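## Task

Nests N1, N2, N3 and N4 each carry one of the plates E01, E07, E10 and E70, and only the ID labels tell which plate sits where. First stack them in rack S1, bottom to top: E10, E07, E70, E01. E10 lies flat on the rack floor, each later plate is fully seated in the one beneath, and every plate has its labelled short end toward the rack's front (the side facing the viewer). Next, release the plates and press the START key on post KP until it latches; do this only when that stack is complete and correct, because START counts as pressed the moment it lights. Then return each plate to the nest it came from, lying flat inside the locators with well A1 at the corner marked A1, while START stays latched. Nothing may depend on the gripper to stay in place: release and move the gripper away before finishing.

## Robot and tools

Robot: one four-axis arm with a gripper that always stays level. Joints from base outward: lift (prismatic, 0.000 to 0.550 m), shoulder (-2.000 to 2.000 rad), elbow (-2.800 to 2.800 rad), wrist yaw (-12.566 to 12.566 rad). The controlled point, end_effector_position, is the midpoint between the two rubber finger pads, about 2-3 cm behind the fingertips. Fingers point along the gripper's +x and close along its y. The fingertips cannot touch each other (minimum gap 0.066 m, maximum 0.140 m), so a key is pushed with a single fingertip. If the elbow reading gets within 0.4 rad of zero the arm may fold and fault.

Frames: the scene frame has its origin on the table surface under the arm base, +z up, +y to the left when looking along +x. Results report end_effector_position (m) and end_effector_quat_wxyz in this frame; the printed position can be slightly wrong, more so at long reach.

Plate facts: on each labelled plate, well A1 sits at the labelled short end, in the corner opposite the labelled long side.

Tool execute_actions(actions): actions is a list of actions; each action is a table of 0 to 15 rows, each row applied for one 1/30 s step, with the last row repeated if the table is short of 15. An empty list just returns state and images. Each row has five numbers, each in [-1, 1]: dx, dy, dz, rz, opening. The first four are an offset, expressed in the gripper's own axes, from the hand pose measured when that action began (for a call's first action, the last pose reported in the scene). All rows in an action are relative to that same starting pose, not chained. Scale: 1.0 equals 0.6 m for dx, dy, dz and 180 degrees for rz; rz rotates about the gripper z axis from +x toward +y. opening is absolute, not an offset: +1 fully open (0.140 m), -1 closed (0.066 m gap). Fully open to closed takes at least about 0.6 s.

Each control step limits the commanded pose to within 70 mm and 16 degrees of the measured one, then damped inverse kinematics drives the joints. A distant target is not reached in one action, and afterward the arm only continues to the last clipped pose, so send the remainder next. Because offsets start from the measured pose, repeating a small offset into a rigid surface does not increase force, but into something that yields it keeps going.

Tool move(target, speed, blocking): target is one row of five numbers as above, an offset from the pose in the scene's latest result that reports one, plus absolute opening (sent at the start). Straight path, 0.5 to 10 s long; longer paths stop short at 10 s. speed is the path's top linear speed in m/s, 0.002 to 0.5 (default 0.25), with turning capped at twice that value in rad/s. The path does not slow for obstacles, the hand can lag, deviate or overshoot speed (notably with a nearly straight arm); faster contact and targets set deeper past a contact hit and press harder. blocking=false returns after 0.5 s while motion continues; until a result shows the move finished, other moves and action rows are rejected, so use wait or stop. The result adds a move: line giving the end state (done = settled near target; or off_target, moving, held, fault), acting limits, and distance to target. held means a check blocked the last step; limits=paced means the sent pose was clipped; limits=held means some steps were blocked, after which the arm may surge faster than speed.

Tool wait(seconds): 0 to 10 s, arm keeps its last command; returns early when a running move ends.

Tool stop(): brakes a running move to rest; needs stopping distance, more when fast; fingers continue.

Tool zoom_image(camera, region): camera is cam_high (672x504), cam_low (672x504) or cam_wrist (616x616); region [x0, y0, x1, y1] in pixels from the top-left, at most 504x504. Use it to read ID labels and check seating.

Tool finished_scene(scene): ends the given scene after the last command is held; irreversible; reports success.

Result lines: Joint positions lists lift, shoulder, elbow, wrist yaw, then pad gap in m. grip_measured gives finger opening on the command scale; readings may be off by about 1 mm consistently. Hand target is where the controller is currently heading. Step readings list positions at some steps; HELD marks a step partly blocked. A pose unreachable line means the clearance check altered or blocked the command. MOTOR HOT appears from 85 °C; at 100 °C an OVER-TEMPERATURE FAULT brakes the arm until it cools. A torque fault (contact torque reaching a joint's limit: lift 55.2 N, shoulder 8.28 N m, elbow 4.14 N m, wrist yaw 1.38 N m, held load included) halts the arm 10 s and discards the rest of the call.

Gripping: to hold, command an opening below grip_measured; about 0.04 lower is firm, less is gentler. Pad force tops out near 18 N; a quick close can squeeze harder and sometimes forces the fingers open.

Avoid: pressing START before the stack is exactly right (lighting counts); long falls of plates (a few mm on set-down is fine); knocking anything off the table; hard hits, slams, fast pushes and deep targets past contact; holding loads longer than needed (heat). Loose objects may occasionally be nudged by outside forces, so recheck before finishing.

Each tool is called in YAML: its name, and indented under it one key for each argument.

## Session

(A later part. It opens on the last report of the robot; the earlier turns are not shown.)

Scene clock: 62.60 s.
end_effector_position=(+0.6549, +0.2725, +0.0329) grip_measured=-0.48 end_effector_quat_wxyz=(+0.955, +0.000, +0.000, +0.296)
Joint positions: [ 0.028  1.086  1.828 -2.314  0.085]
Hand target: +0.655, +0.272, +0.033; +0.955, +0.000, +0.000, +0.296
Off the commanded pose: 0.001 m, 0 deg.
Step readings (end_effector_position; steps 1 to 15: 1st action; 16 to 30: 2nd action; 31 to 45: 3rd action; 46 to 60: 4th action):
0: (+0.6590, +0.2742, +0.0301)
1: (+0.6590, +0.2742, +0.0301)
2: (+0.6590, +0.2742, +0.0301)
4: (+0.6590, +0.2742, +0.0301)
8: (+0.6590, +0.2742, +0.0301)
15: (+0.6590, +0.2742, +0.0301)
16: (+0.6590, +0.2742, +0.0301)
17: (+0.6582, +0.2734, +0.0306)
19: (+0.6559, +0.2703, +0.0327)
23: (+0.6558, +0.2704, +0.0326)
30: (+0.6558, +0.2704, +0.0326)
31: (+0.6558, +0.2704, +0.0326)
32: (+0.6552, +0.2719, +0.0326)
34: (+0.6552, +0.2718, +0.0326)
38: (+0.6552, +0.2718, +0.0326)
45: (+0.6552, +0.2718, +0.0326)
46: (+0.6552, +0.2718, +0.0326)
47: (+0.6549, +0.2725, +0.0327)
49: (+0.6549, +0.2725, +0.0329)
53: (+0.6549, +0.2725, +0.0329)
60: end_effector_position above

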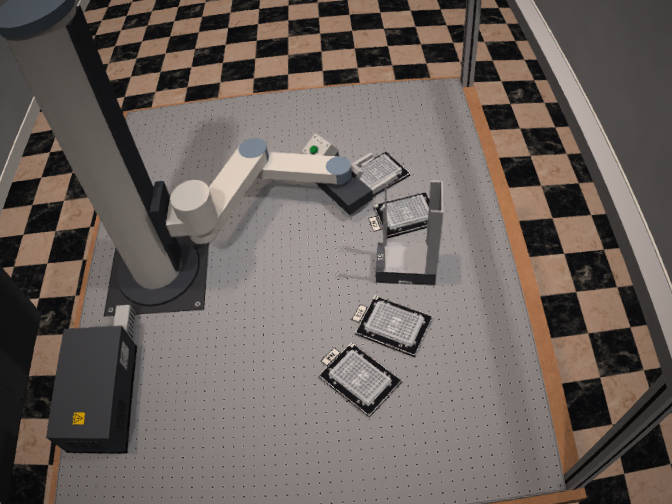

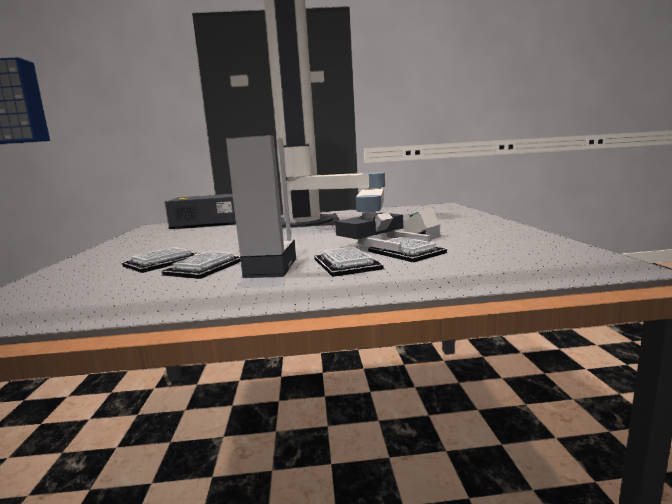

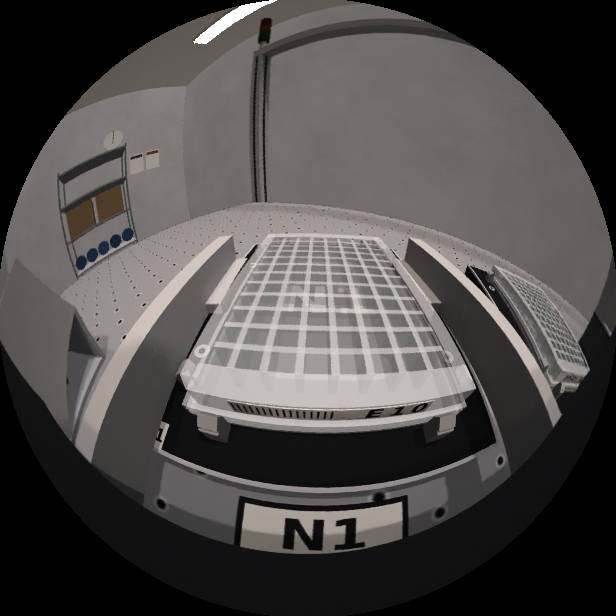

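execute_actions:
  actions:
    - [[0,0,0,0,-0.33]]
    - [[0.004,-0.001,-0.006,-0.004,-0.33]]
    - [[0,0,0,0,-0.42]]
    - [[0,0,0,0,-0.46]]
    - [[0,0,0,0,-0.49]]

move:
  target: [0,0,0.02,0,-0.49]
  speed: 0.03

zoom_image:
  camera: "cam_low"
  region: [370, 225, 450, 265]

Scene clock: 72.67 s.
end_effector_position=(+0.6573, +0.2732, +0.0293) grip_measured=-0.45 end_effector_quat_wxyz=(+0.957, +0.000, +0.000, +0.289)
Joint positions: [ 0.024  1.083  1.842 -2.339  0.086]
Hand target: +0.657, +0.273, +0.029; +0.957, +0.000, +0.000, +0.289
Off the commanded pose: 0.000 m, 0 deg.
Step readings (end_effector_position; steps 1 to 15: 1st action; 16 to 30: 2nd action; 31 to 45: 3rd action; 46 to 60: 4th action; 61 to 75: 5th action):
0: (+0.6549, +0.2725, +0.0329)
1: (+0.6550, +0.2724, +0.0329)
2: (+0.6546, +0.2732, +0.0331)
4: (+0.6547, +0.2731, +0.0330)
8: (+0.6548, +0.2727, +0.0330)
15: (+0.6549, +0.2727, +0.0330)
16: (+0.6549, +0.2727, +0.0330)
17: (+0.6555, +0.2728, +0.0322)
19: (+0.6570, +0.2737, +0.0291)
23: (+0.6571, +0.2737, +0.0293)
30: (+0.6571, +0.2737, +0.0293)
31: (+0.6571, +0.2737, +0.0293)
32: (+0.6572, +0.2734, +0.0293)
34: (+0.6572, +0.2733, +0.0293)
38: (+0.6572, +0.2733, +0.0293)
45: (+0.6572, +0.2733, +0.0293)
46: (+0.6572, +0.2733, +0.0293)
47: (+0.6573, +0.2732, +0.0293)
49: (+0.6573, +0.2732, +0.0293)
53: (+0.6573, +0.2732, +0.0293)
60: (+0.6573, +0.2732, +0.0293)
61: (+0.6573, +0.2732, +0.0293)
62: (+0.6573, +0.2732, +0.0293)
64: (+0.6573, +0.2732, +0.0293)
68: (+0.6573, +0.2732, +0.0293)
75: end_effector_position above

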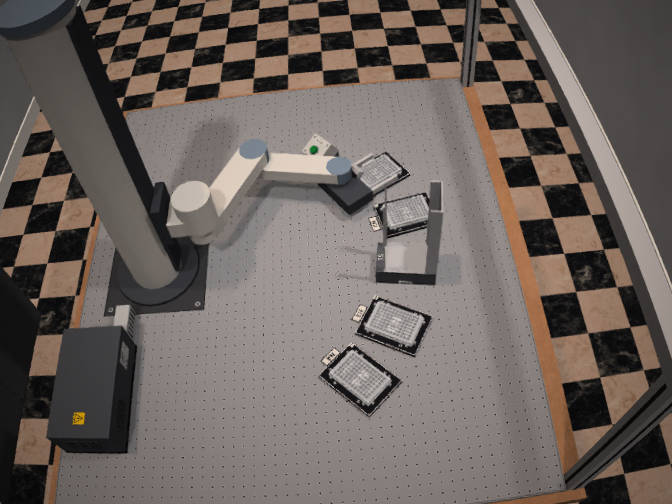

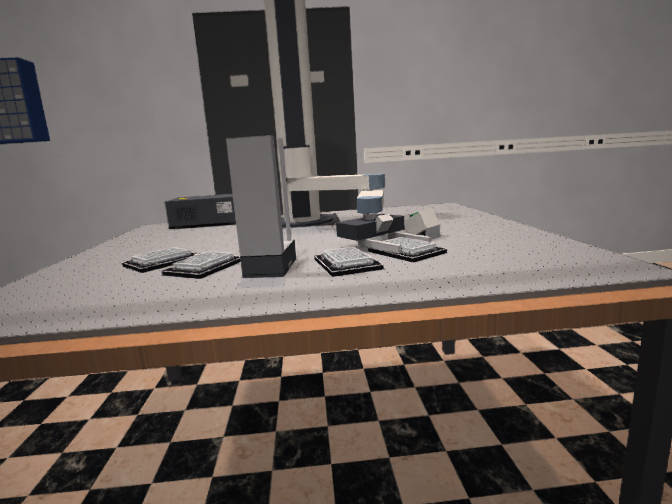

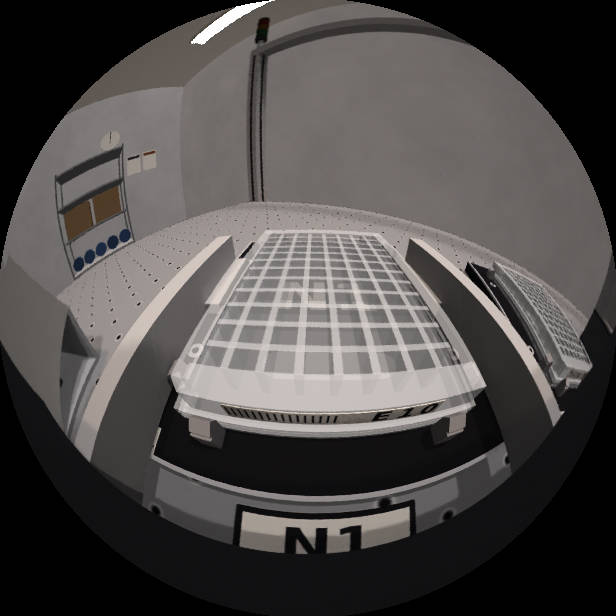

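Scene clock: 73.37 s.
end_effector_position=(+0.6573, +0.2732, +0.0413) grip_measured=-0.45 end_effector_quat_wxyz=(+0.957, +0.000, +0.000, +0.289)
Joint positions: [ 0.036  1.083  1.842 -2.339  0.086]
Hand target: +0.657, +0.273, +0.041; +0.957, +0.000, +0.000, +0.289
Off the commanded pose: 0.000 m, 0 deg.
move: done

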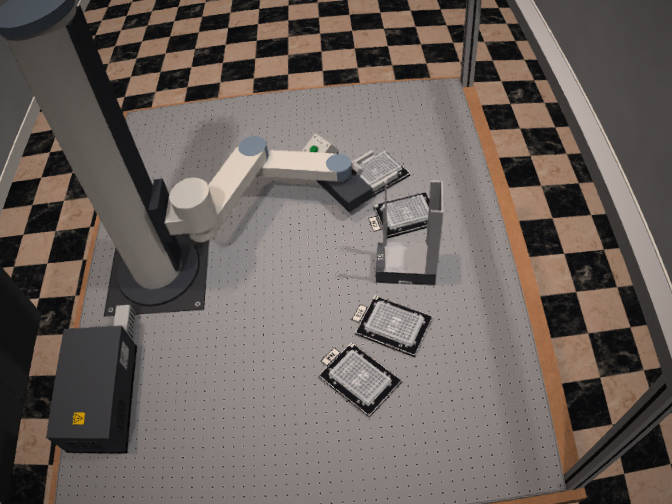

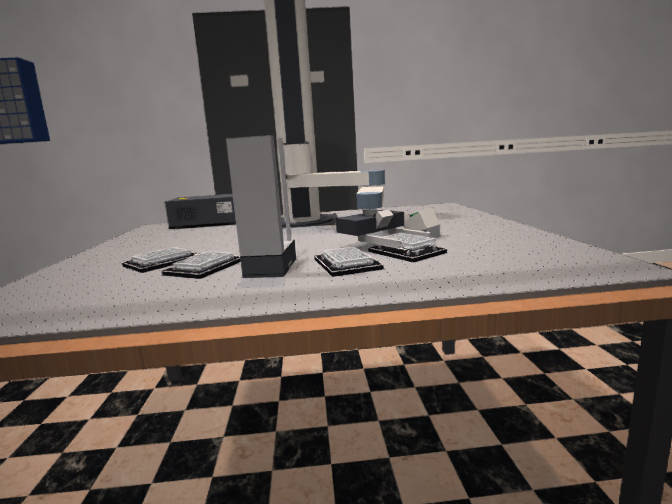

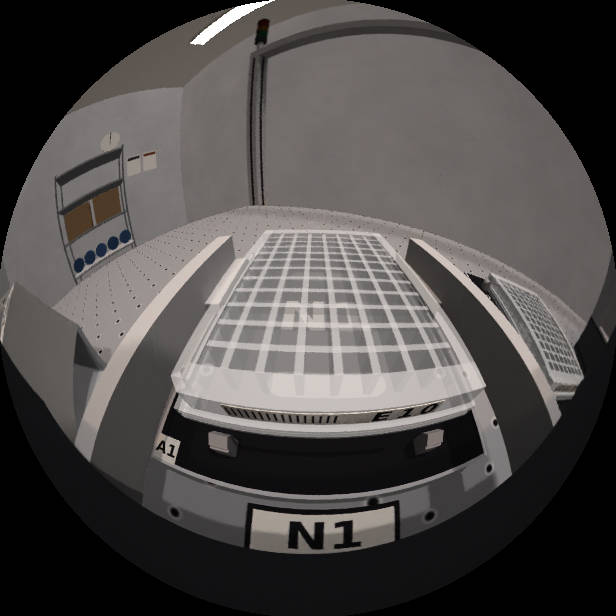

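Region (370, 225, 450, 265) of cam_low's 672x504 image, scaled by 6.300, with more detail than that image has.

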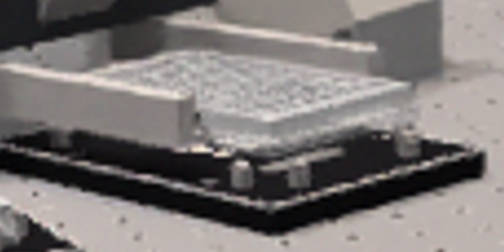

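move:
  target: [-0.1,-0.2,0.55,0,-0.49]
  speed: 0.35

move:
  target: [-0.148,-0.325,0,-0.22,-0.49]

zoom_image:
  camera: "cam_high"
  region: [330, 130, 490, 290]

Scene clock: 82.23 s.
end_effector_position=(+0.6737, +0.1398, +0.3714) grip_measured=-0.45 end_effector_quat_wxyz=(+0.957, +0.000, +0.000, +0.289)
Joint positions: [ 0.366  0.827  1.674 -1.915  0.086]
Hand target: +0.674, +0.140, +0.371; +0.957, +0.000, +0.000, +0.289
Off the commanded pose: 0.000 m, 0 deg.
move: done

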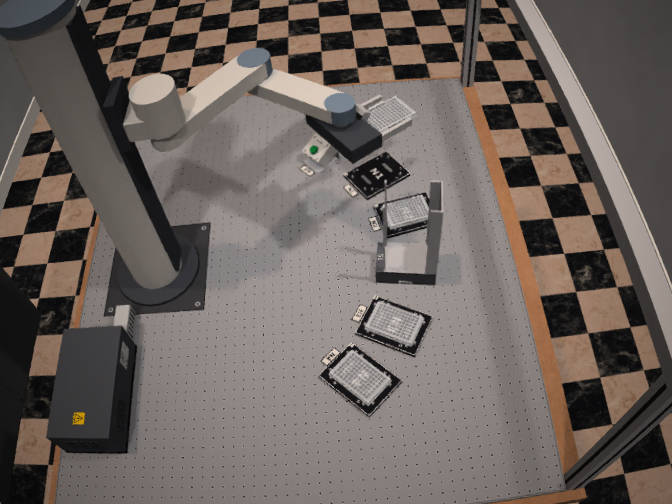

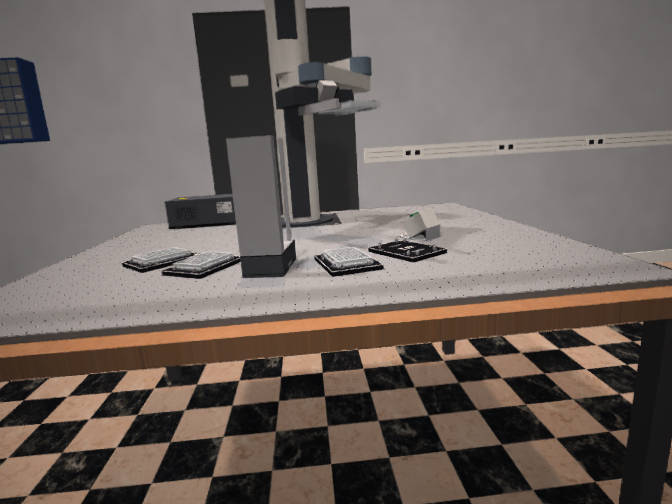

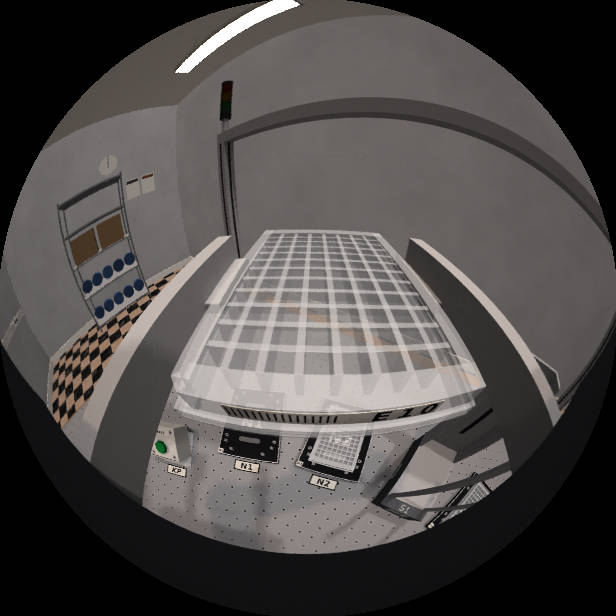

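Scene clock: 83.97 s.
end_effector_position=(+0.7074, -0.0719, +0.3714) grip_measured=-0.45 end_effector_quat_wxyz=(+0.999, +0.000, +0.000, -0.053)
Joint positions: [ 0.366  0.494  1.734 -2.334  0.086]
Hand target: +0.707, -0.072, +0.371; +0.999, +0.000, +0.000, -0.053
Off the commanded pose: 0.000 m, 0 deg.
move: done

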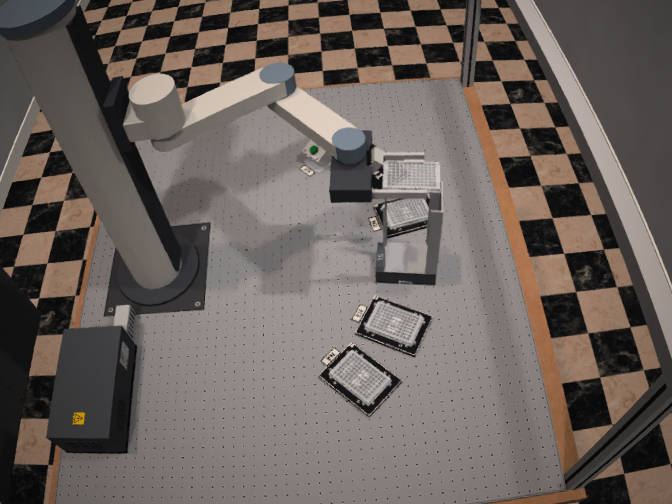

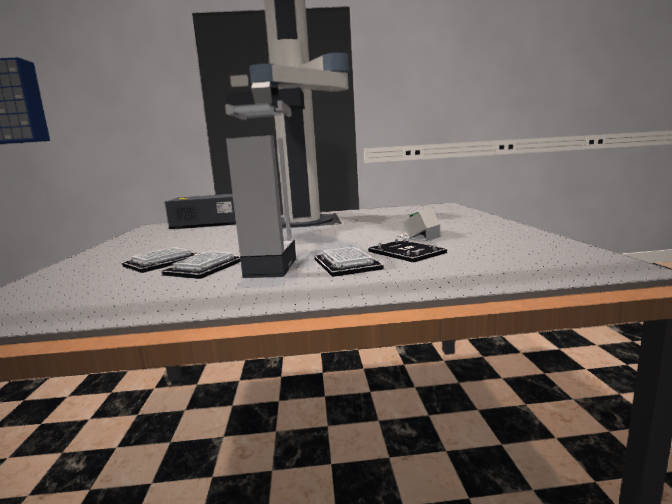

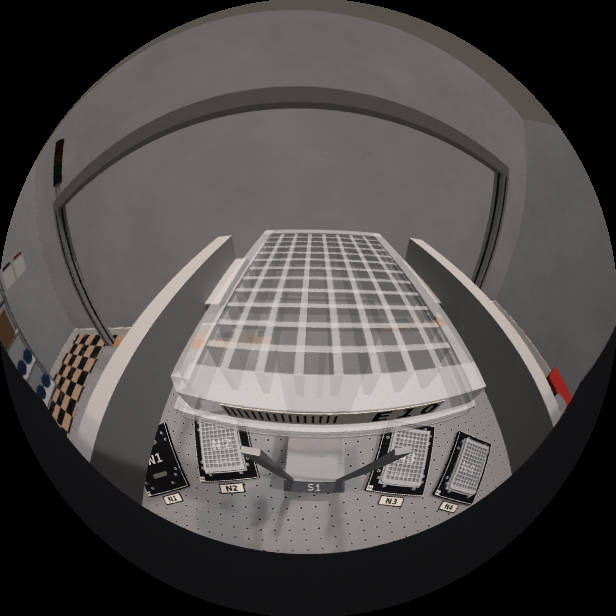

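Region (330, 130, 490, 290) of cam_high's 672x504 image, scaled by 3.150, with more detail than that image has.

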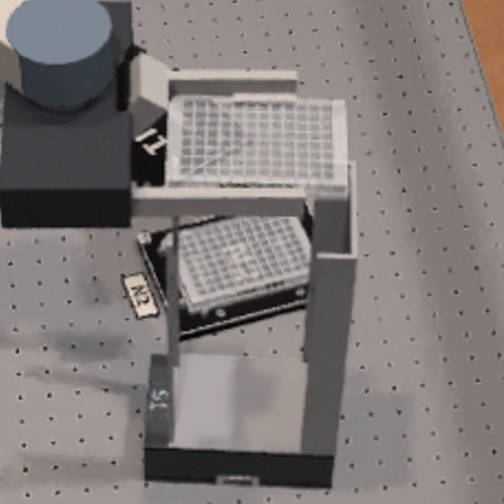

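move:
  target: [0.018,-0.004,-0.06,0,-0.49]
  speed: 0.06

zoom_image:
  camera: "cam_high"
  region: [360, 150, 460, 230]

zoom_image:
  camera: "cam_low"
  region: [210, 100, 310, 160]

zoom_image:
  camera: "cam_wrist"
  region: [130, 200, 510, 480]

Scene clock: 89.13 s.
end_effector_position=(+0.7179, -0.0754, +0.3353) grip_measured=-0.45 end_effector_quat_wxyz=(+0.999, +0.000, +0.000, -0.053)
Joint positions: [ 0.33   0.46   1.8   -2.366  0.086]
Hand target: +0.718, -0.075, +0.335; +0.999, +0.000, +0.000, -0.053
Off the commanded pose: 0.000 m, 0 deg.
move: done

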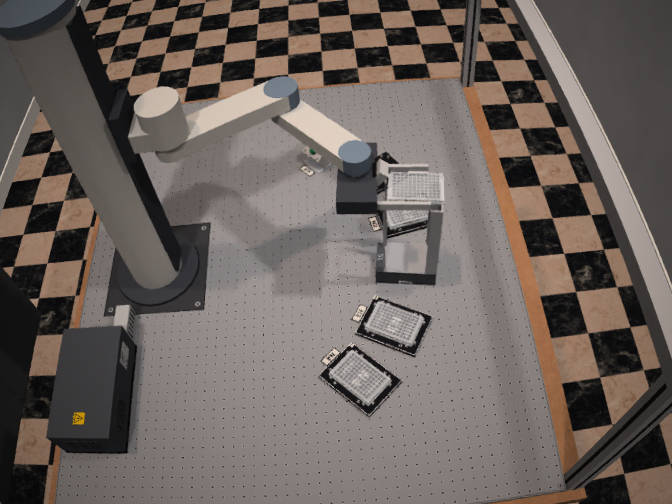

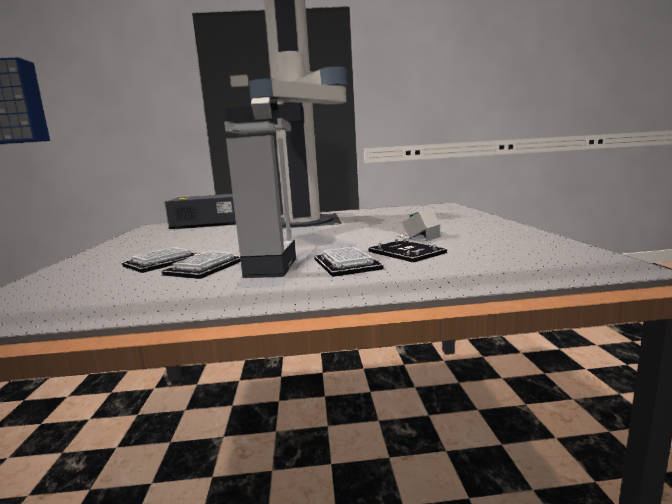

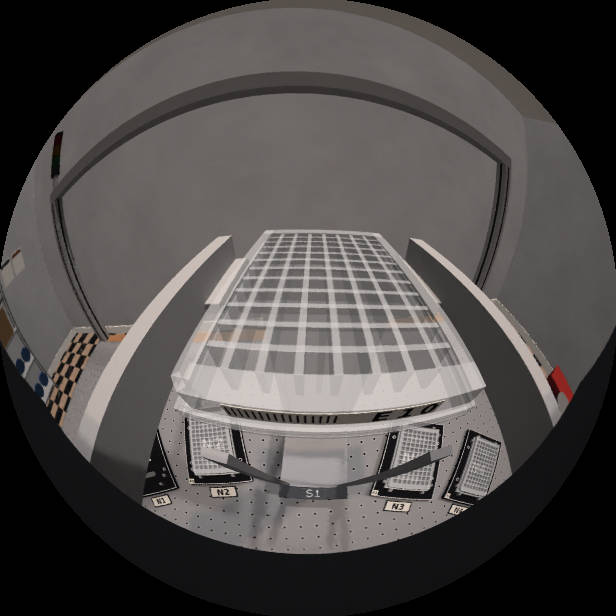

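Region (360, 150, 460, 230) of cam_high's 672x504 image, scaled by 5.040, with more detail than that image has; it fills the top 403 rows of this view, and the rest is white.

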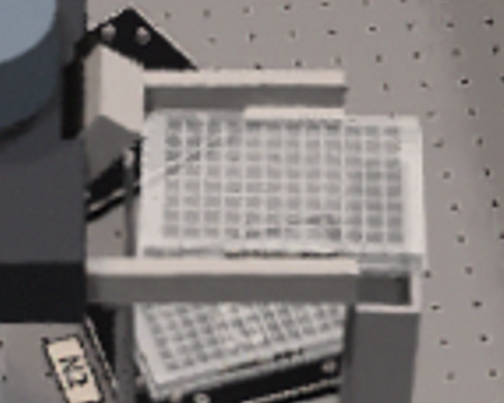

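Region (210, 100, 310, 160) of cam_low's 672x504 image, scaled by 5.040, with more detail than that image has; it fills the top 302 rows of this view, and the rest is white.

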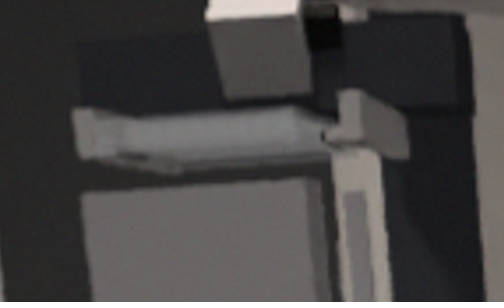

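Region (130, 200, 510, 480) of cam_wrist's 616x616 image, scaled by 1.326, with more detail than that image has; it fills the top 371 rows of this view, and the rest is white.

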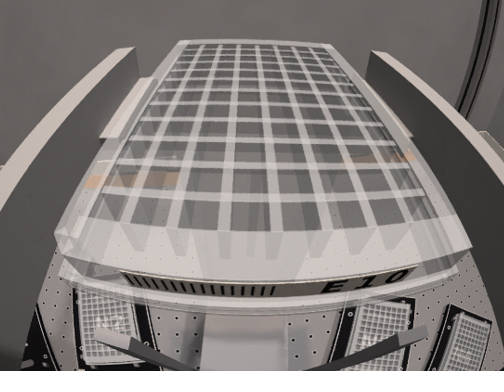

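move:
  target: [-0.007,-0.003,-0.014,-0.008,-0.49]
  speed: 0.02

zoom_image:
  camera: "cam_high"
  region: [370, 160, 460, 230]

zoom_image:
  camera: "cam_low"
  region: [215, 110, 295, 150]

zoom_image:
  camera: "cam_wrist"
  region: [200, 210, 440, 330]

Scene clock: 95.93 s.
end_effector_position=(+0.7135, -0.0767, +0.3269) grip_measured=-0.45 end_effector_quat_wxyz=(+0.998, +0.000, +0.000, -0.065)
Joint positions: [ 0.322  0.476  1.774 -2.38   0.086]
Hand target: +0.713, -0.077, +0.327; +0.998, +0.000, +0.000, -0.065
Off the commanded pose: 0.000 m, 0 deg.
move: done

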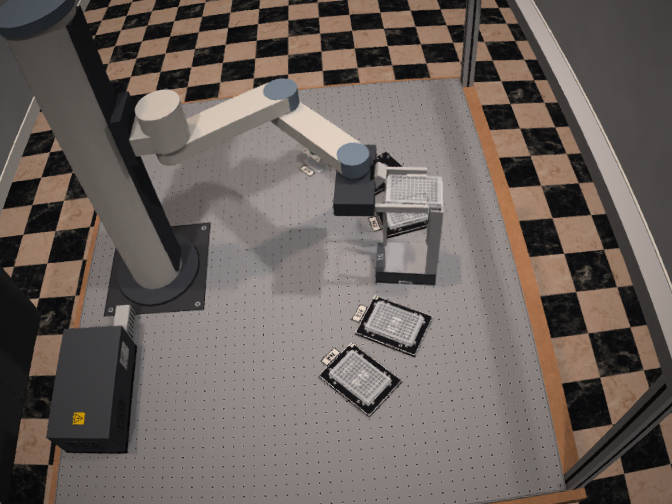

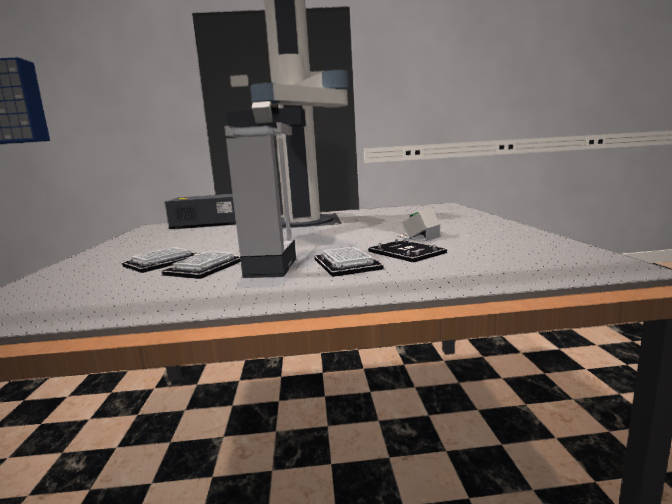

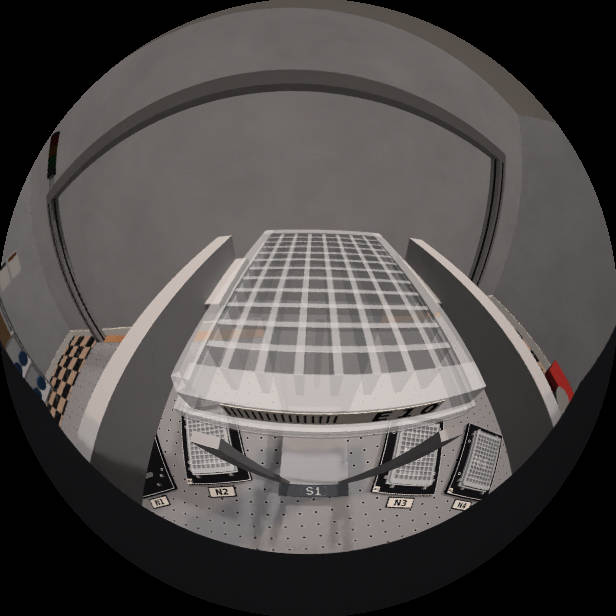

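Region (370, 160, 460, 230) of cam_high's 672x504 image, scaled by 5.600, with more detail than that image has.

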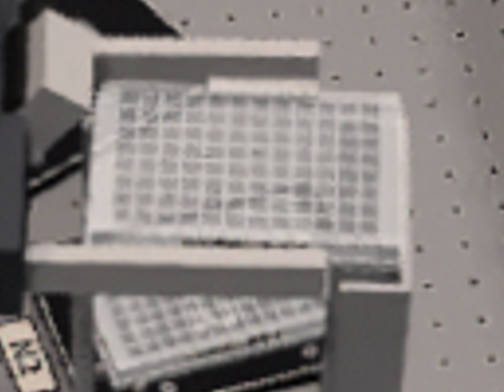

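Region (215, 110, 295, 150) of cam_low's 672x504 image, scaled by 6.300, with more detail than that image has.

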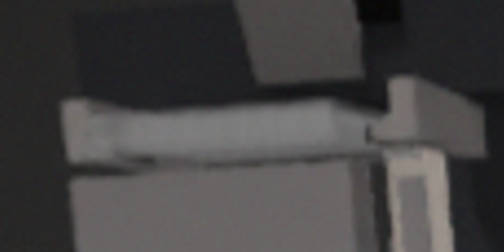

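Region (200, 210, 440, 330) of cam_wrist's 616x616 image, scaled by 2.100, with more detail than that image has.

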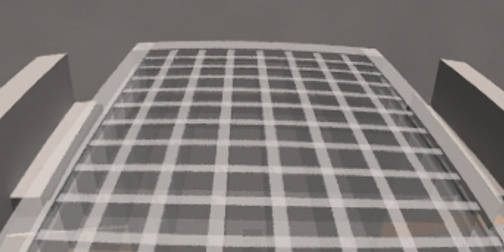

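Looks close; creep down.

move:
  target: [0,0,-0.012,0,-0.49]
  speed: 0.01

zoom_image:
  camera: "cam_wrist"
  region: [130, 200, 510, 480]

zoom_image:
  camera: "cam_high"
  region: [370, 160, 460, 230]

Scene clock: 100.77 s.
end_effector_position=(+0.7135, -0.0767, +0.3197) grip_measured=-0.45 end_effector_quat_wxyz=(+0.998, +0.000, +0.000, -0.065)
Joint positions: [ 0.315  0.476  1.774 -2.38   0.086]
Hand target: +0.714, -0.077, +0.320; +0.998, +0.000, +0.000, -0.065
Off the commanded pose: 0.000 m, 0 deg.
move: done

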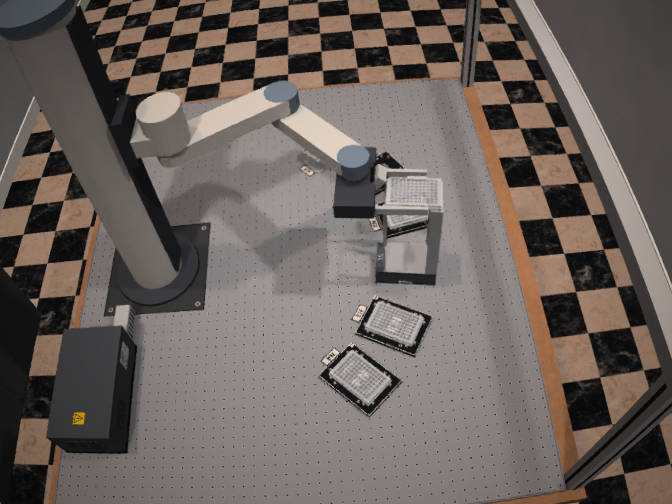

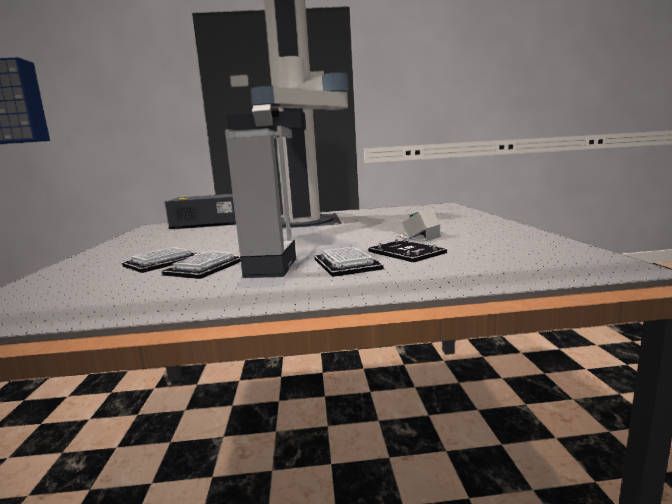

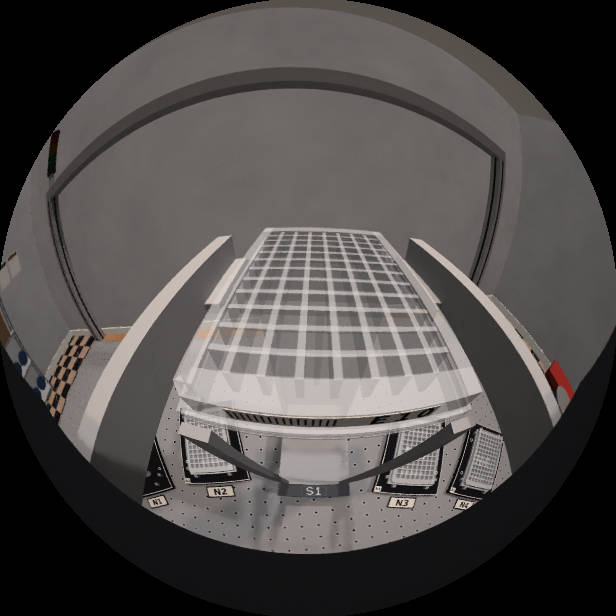

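Region (130, 200, 510, 480) of cam_wrist's 616x616 image, scaled by 1.326, with more detail than that image has; it fills the top 371 rows of this view, and the rest is white.

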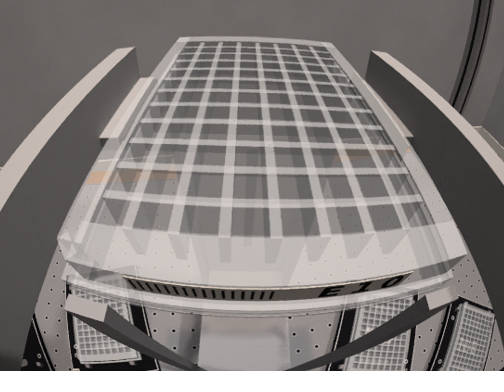

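Region (370, 160, 460, 230) of cam_high's 672x504 image, scaled by 5.600, with more detail than that image has.

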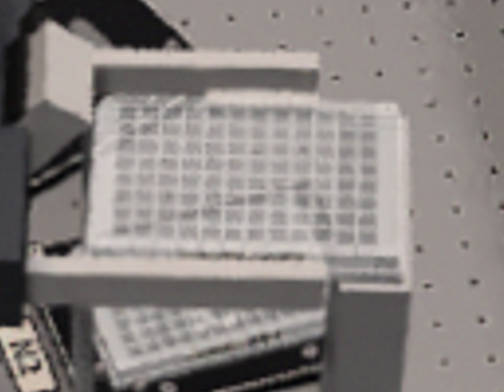

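move:
  target: [-0.0015,-0.002,0.002,0,-0.49]
  speed: 0.01

move:
  target: [0,0,-0.005,0,-0.49]
  speed: 0.01

zoom_image:
  camera: "cam_wrist"
  region: [130, 200, 510, 480]

zoom_image:
  camera: "cam_high"
  region: [410, 170, 460, 220]

Scene clock: 107.00 s.
end_effector_position=(+0.7125, -0.0777, +0.3208) grip_measured=-0.45 end_effector_quat_wxyz=(+0.998, +0.000, +0.000, -0.065)
Joint positions: [ 0.316  0.475  1.769 -2.375  0.086]
Hand target: +0.712, -0.078, +0.321; +0.998, +0.000, +0.000, -0.065
Off the commanded pose: 0.000 m, 0 deg.
move: done

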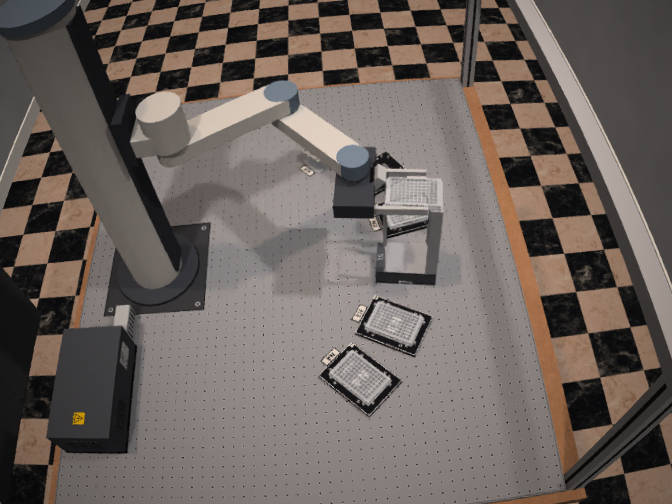

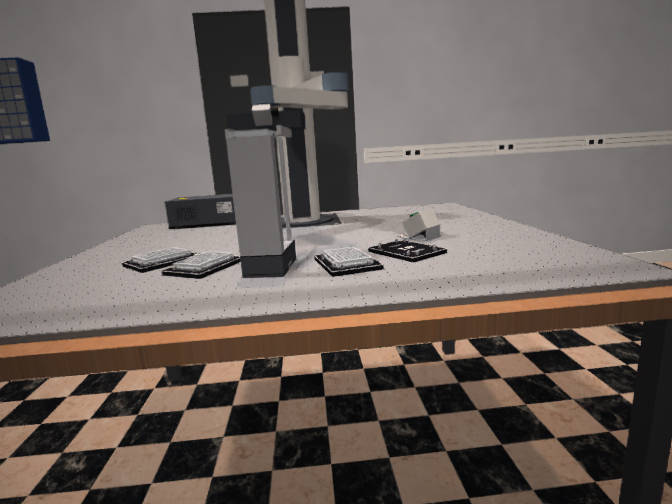

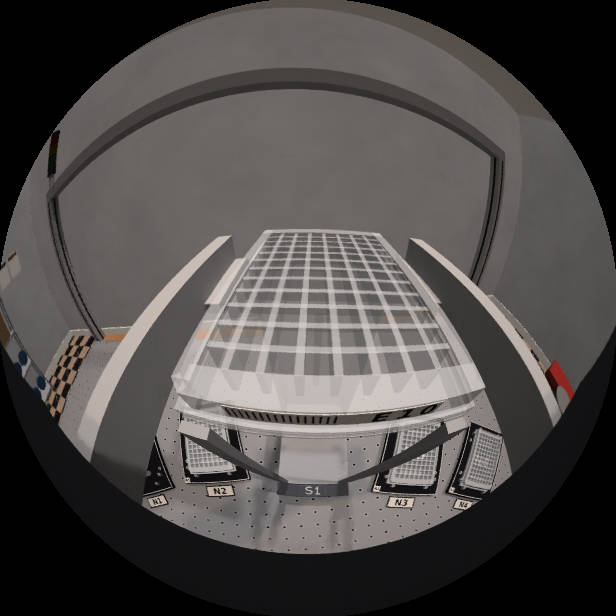

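Scene clock: 107.70 s.
end_effector_position=(+0.7125, -0.0777, +0.3178) grip_measured=-0.45 end_effector_quat_wxyz=(+0.998, +0.000, +0.000, -0.065)
Joint positions: [ 0.313  0.475  1.769 -2.374  0.086]
Hand target: +0.712, -0.078, +0.318; +0.998, +0.000, +0.000, -0.065
Off the commanded pose: 0.000 m, 0 deg.
move: done

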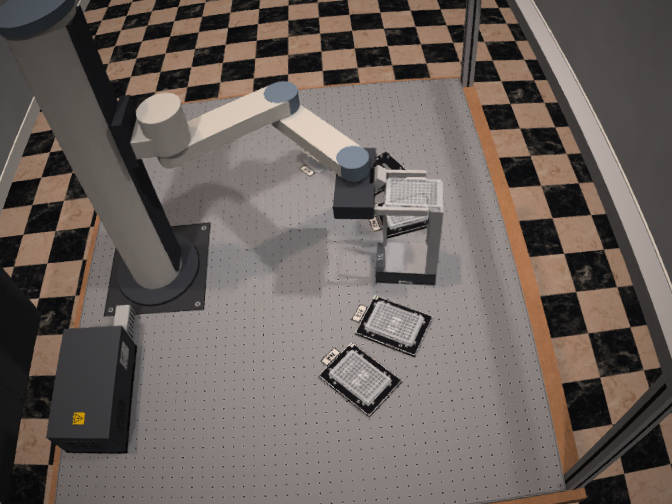

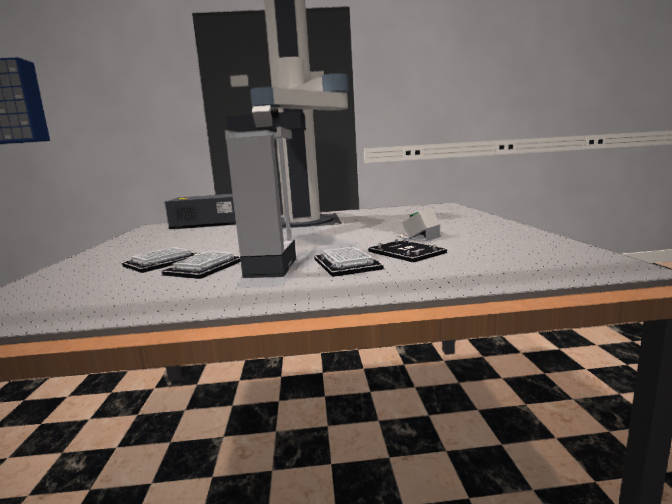

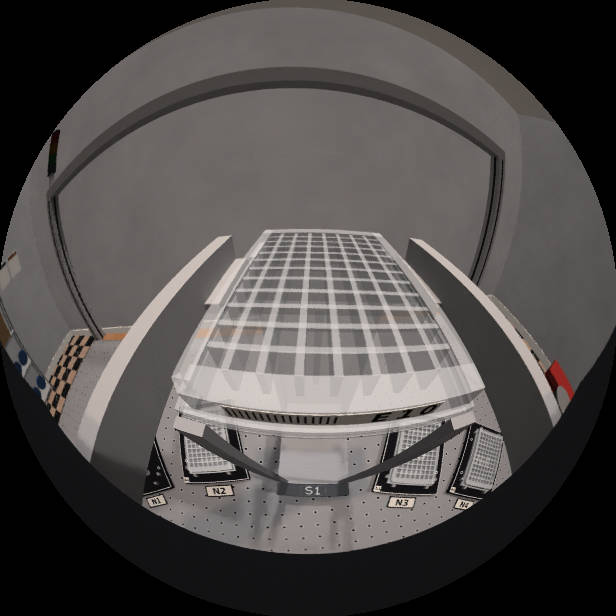

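Region (130, 200, 510, 480) of cam_wrist's 616x616 image, scaled by 1.326, with more detail than that image has; it fills the top 371 rows of this view, and the rest is white.

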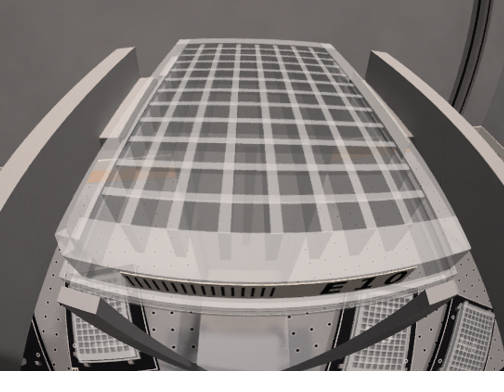

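Region (410, 170, 460, 220) of cam_high's 672x504 image, scaled by 10.080, with more detail than that image has.

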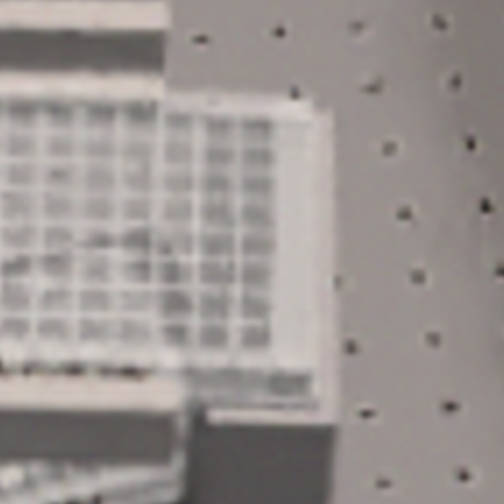

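In.

move:
  target: [0,0,-0.025,0,-0.49]
  speed: 0.02

zoom_image:
  camera: "cam_wrist"
  region: [130, 200, 510, 480]

zoom_image:
  camera: "cam_wrist"
  region: [220, 210, 420, 280]

Scene clock: 112.03 s.
end_effector_position=(+0.7125, -0.0777, +0.3028) grip_measured=-0.45 end_effector_quat_wxyz=(+0.998, +0.000, +0.000, -0.065)
Joint positions: [ 0.298  0.475  1.769 -2.374  0.086]
Hand target: +0.713, -0.078, +0.303; +0.998, +0.000, +0.000, -0.065
Off the commanded pose: 0.000 m, 0 deg.
move: done

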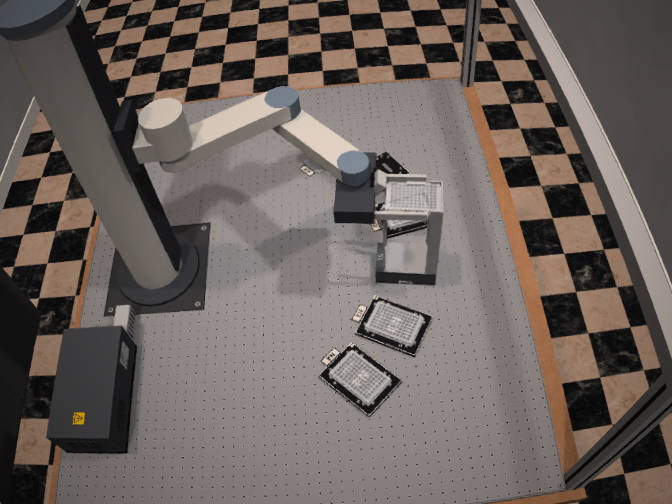

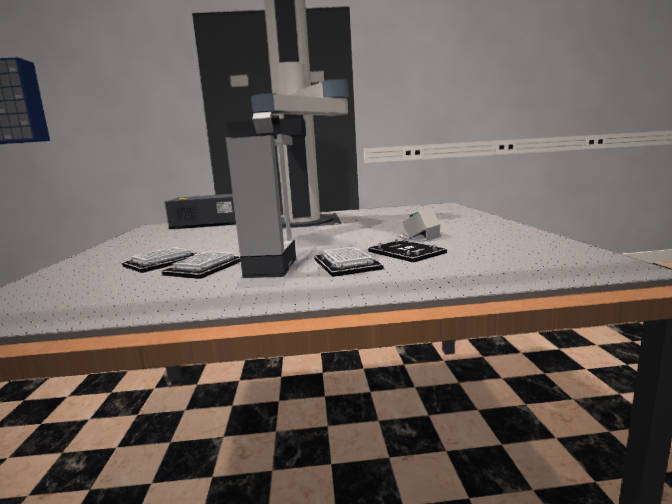

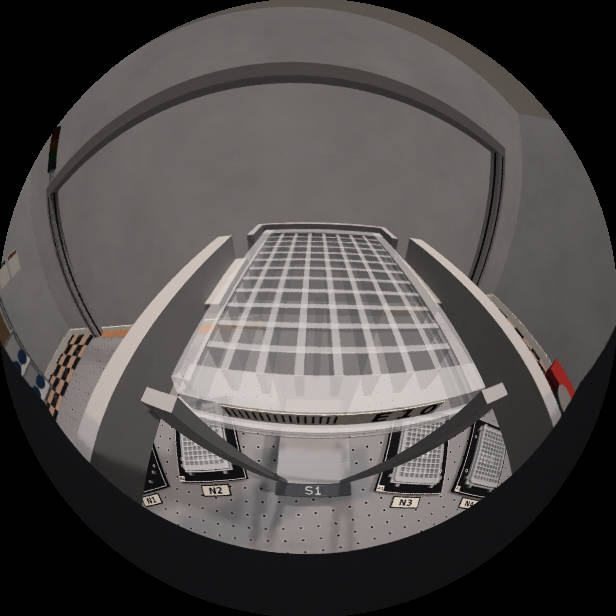

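Region (130, 200, 510, 480) of cam_wrist's 616x616 image, scaled by 1.326, with more detail than that image has; it fills the top 371 rows of this view, and the rest is white.

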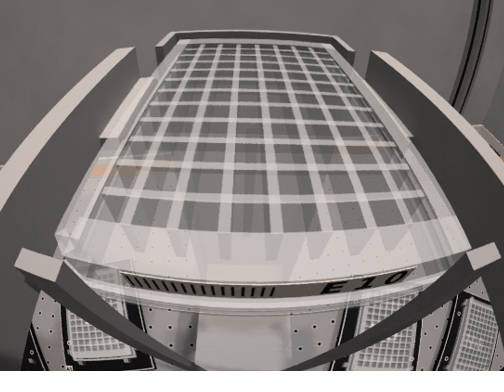

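Region (220, 210, 420, 280) of cam_wrist's 616x616 image, scaled by 2.520, with more detail than that image has; it fills the top 176 rows of this view, and the rest is white.

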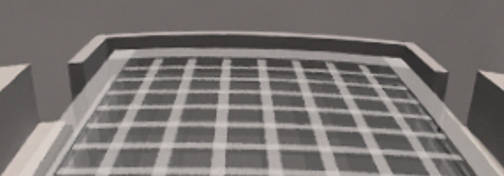

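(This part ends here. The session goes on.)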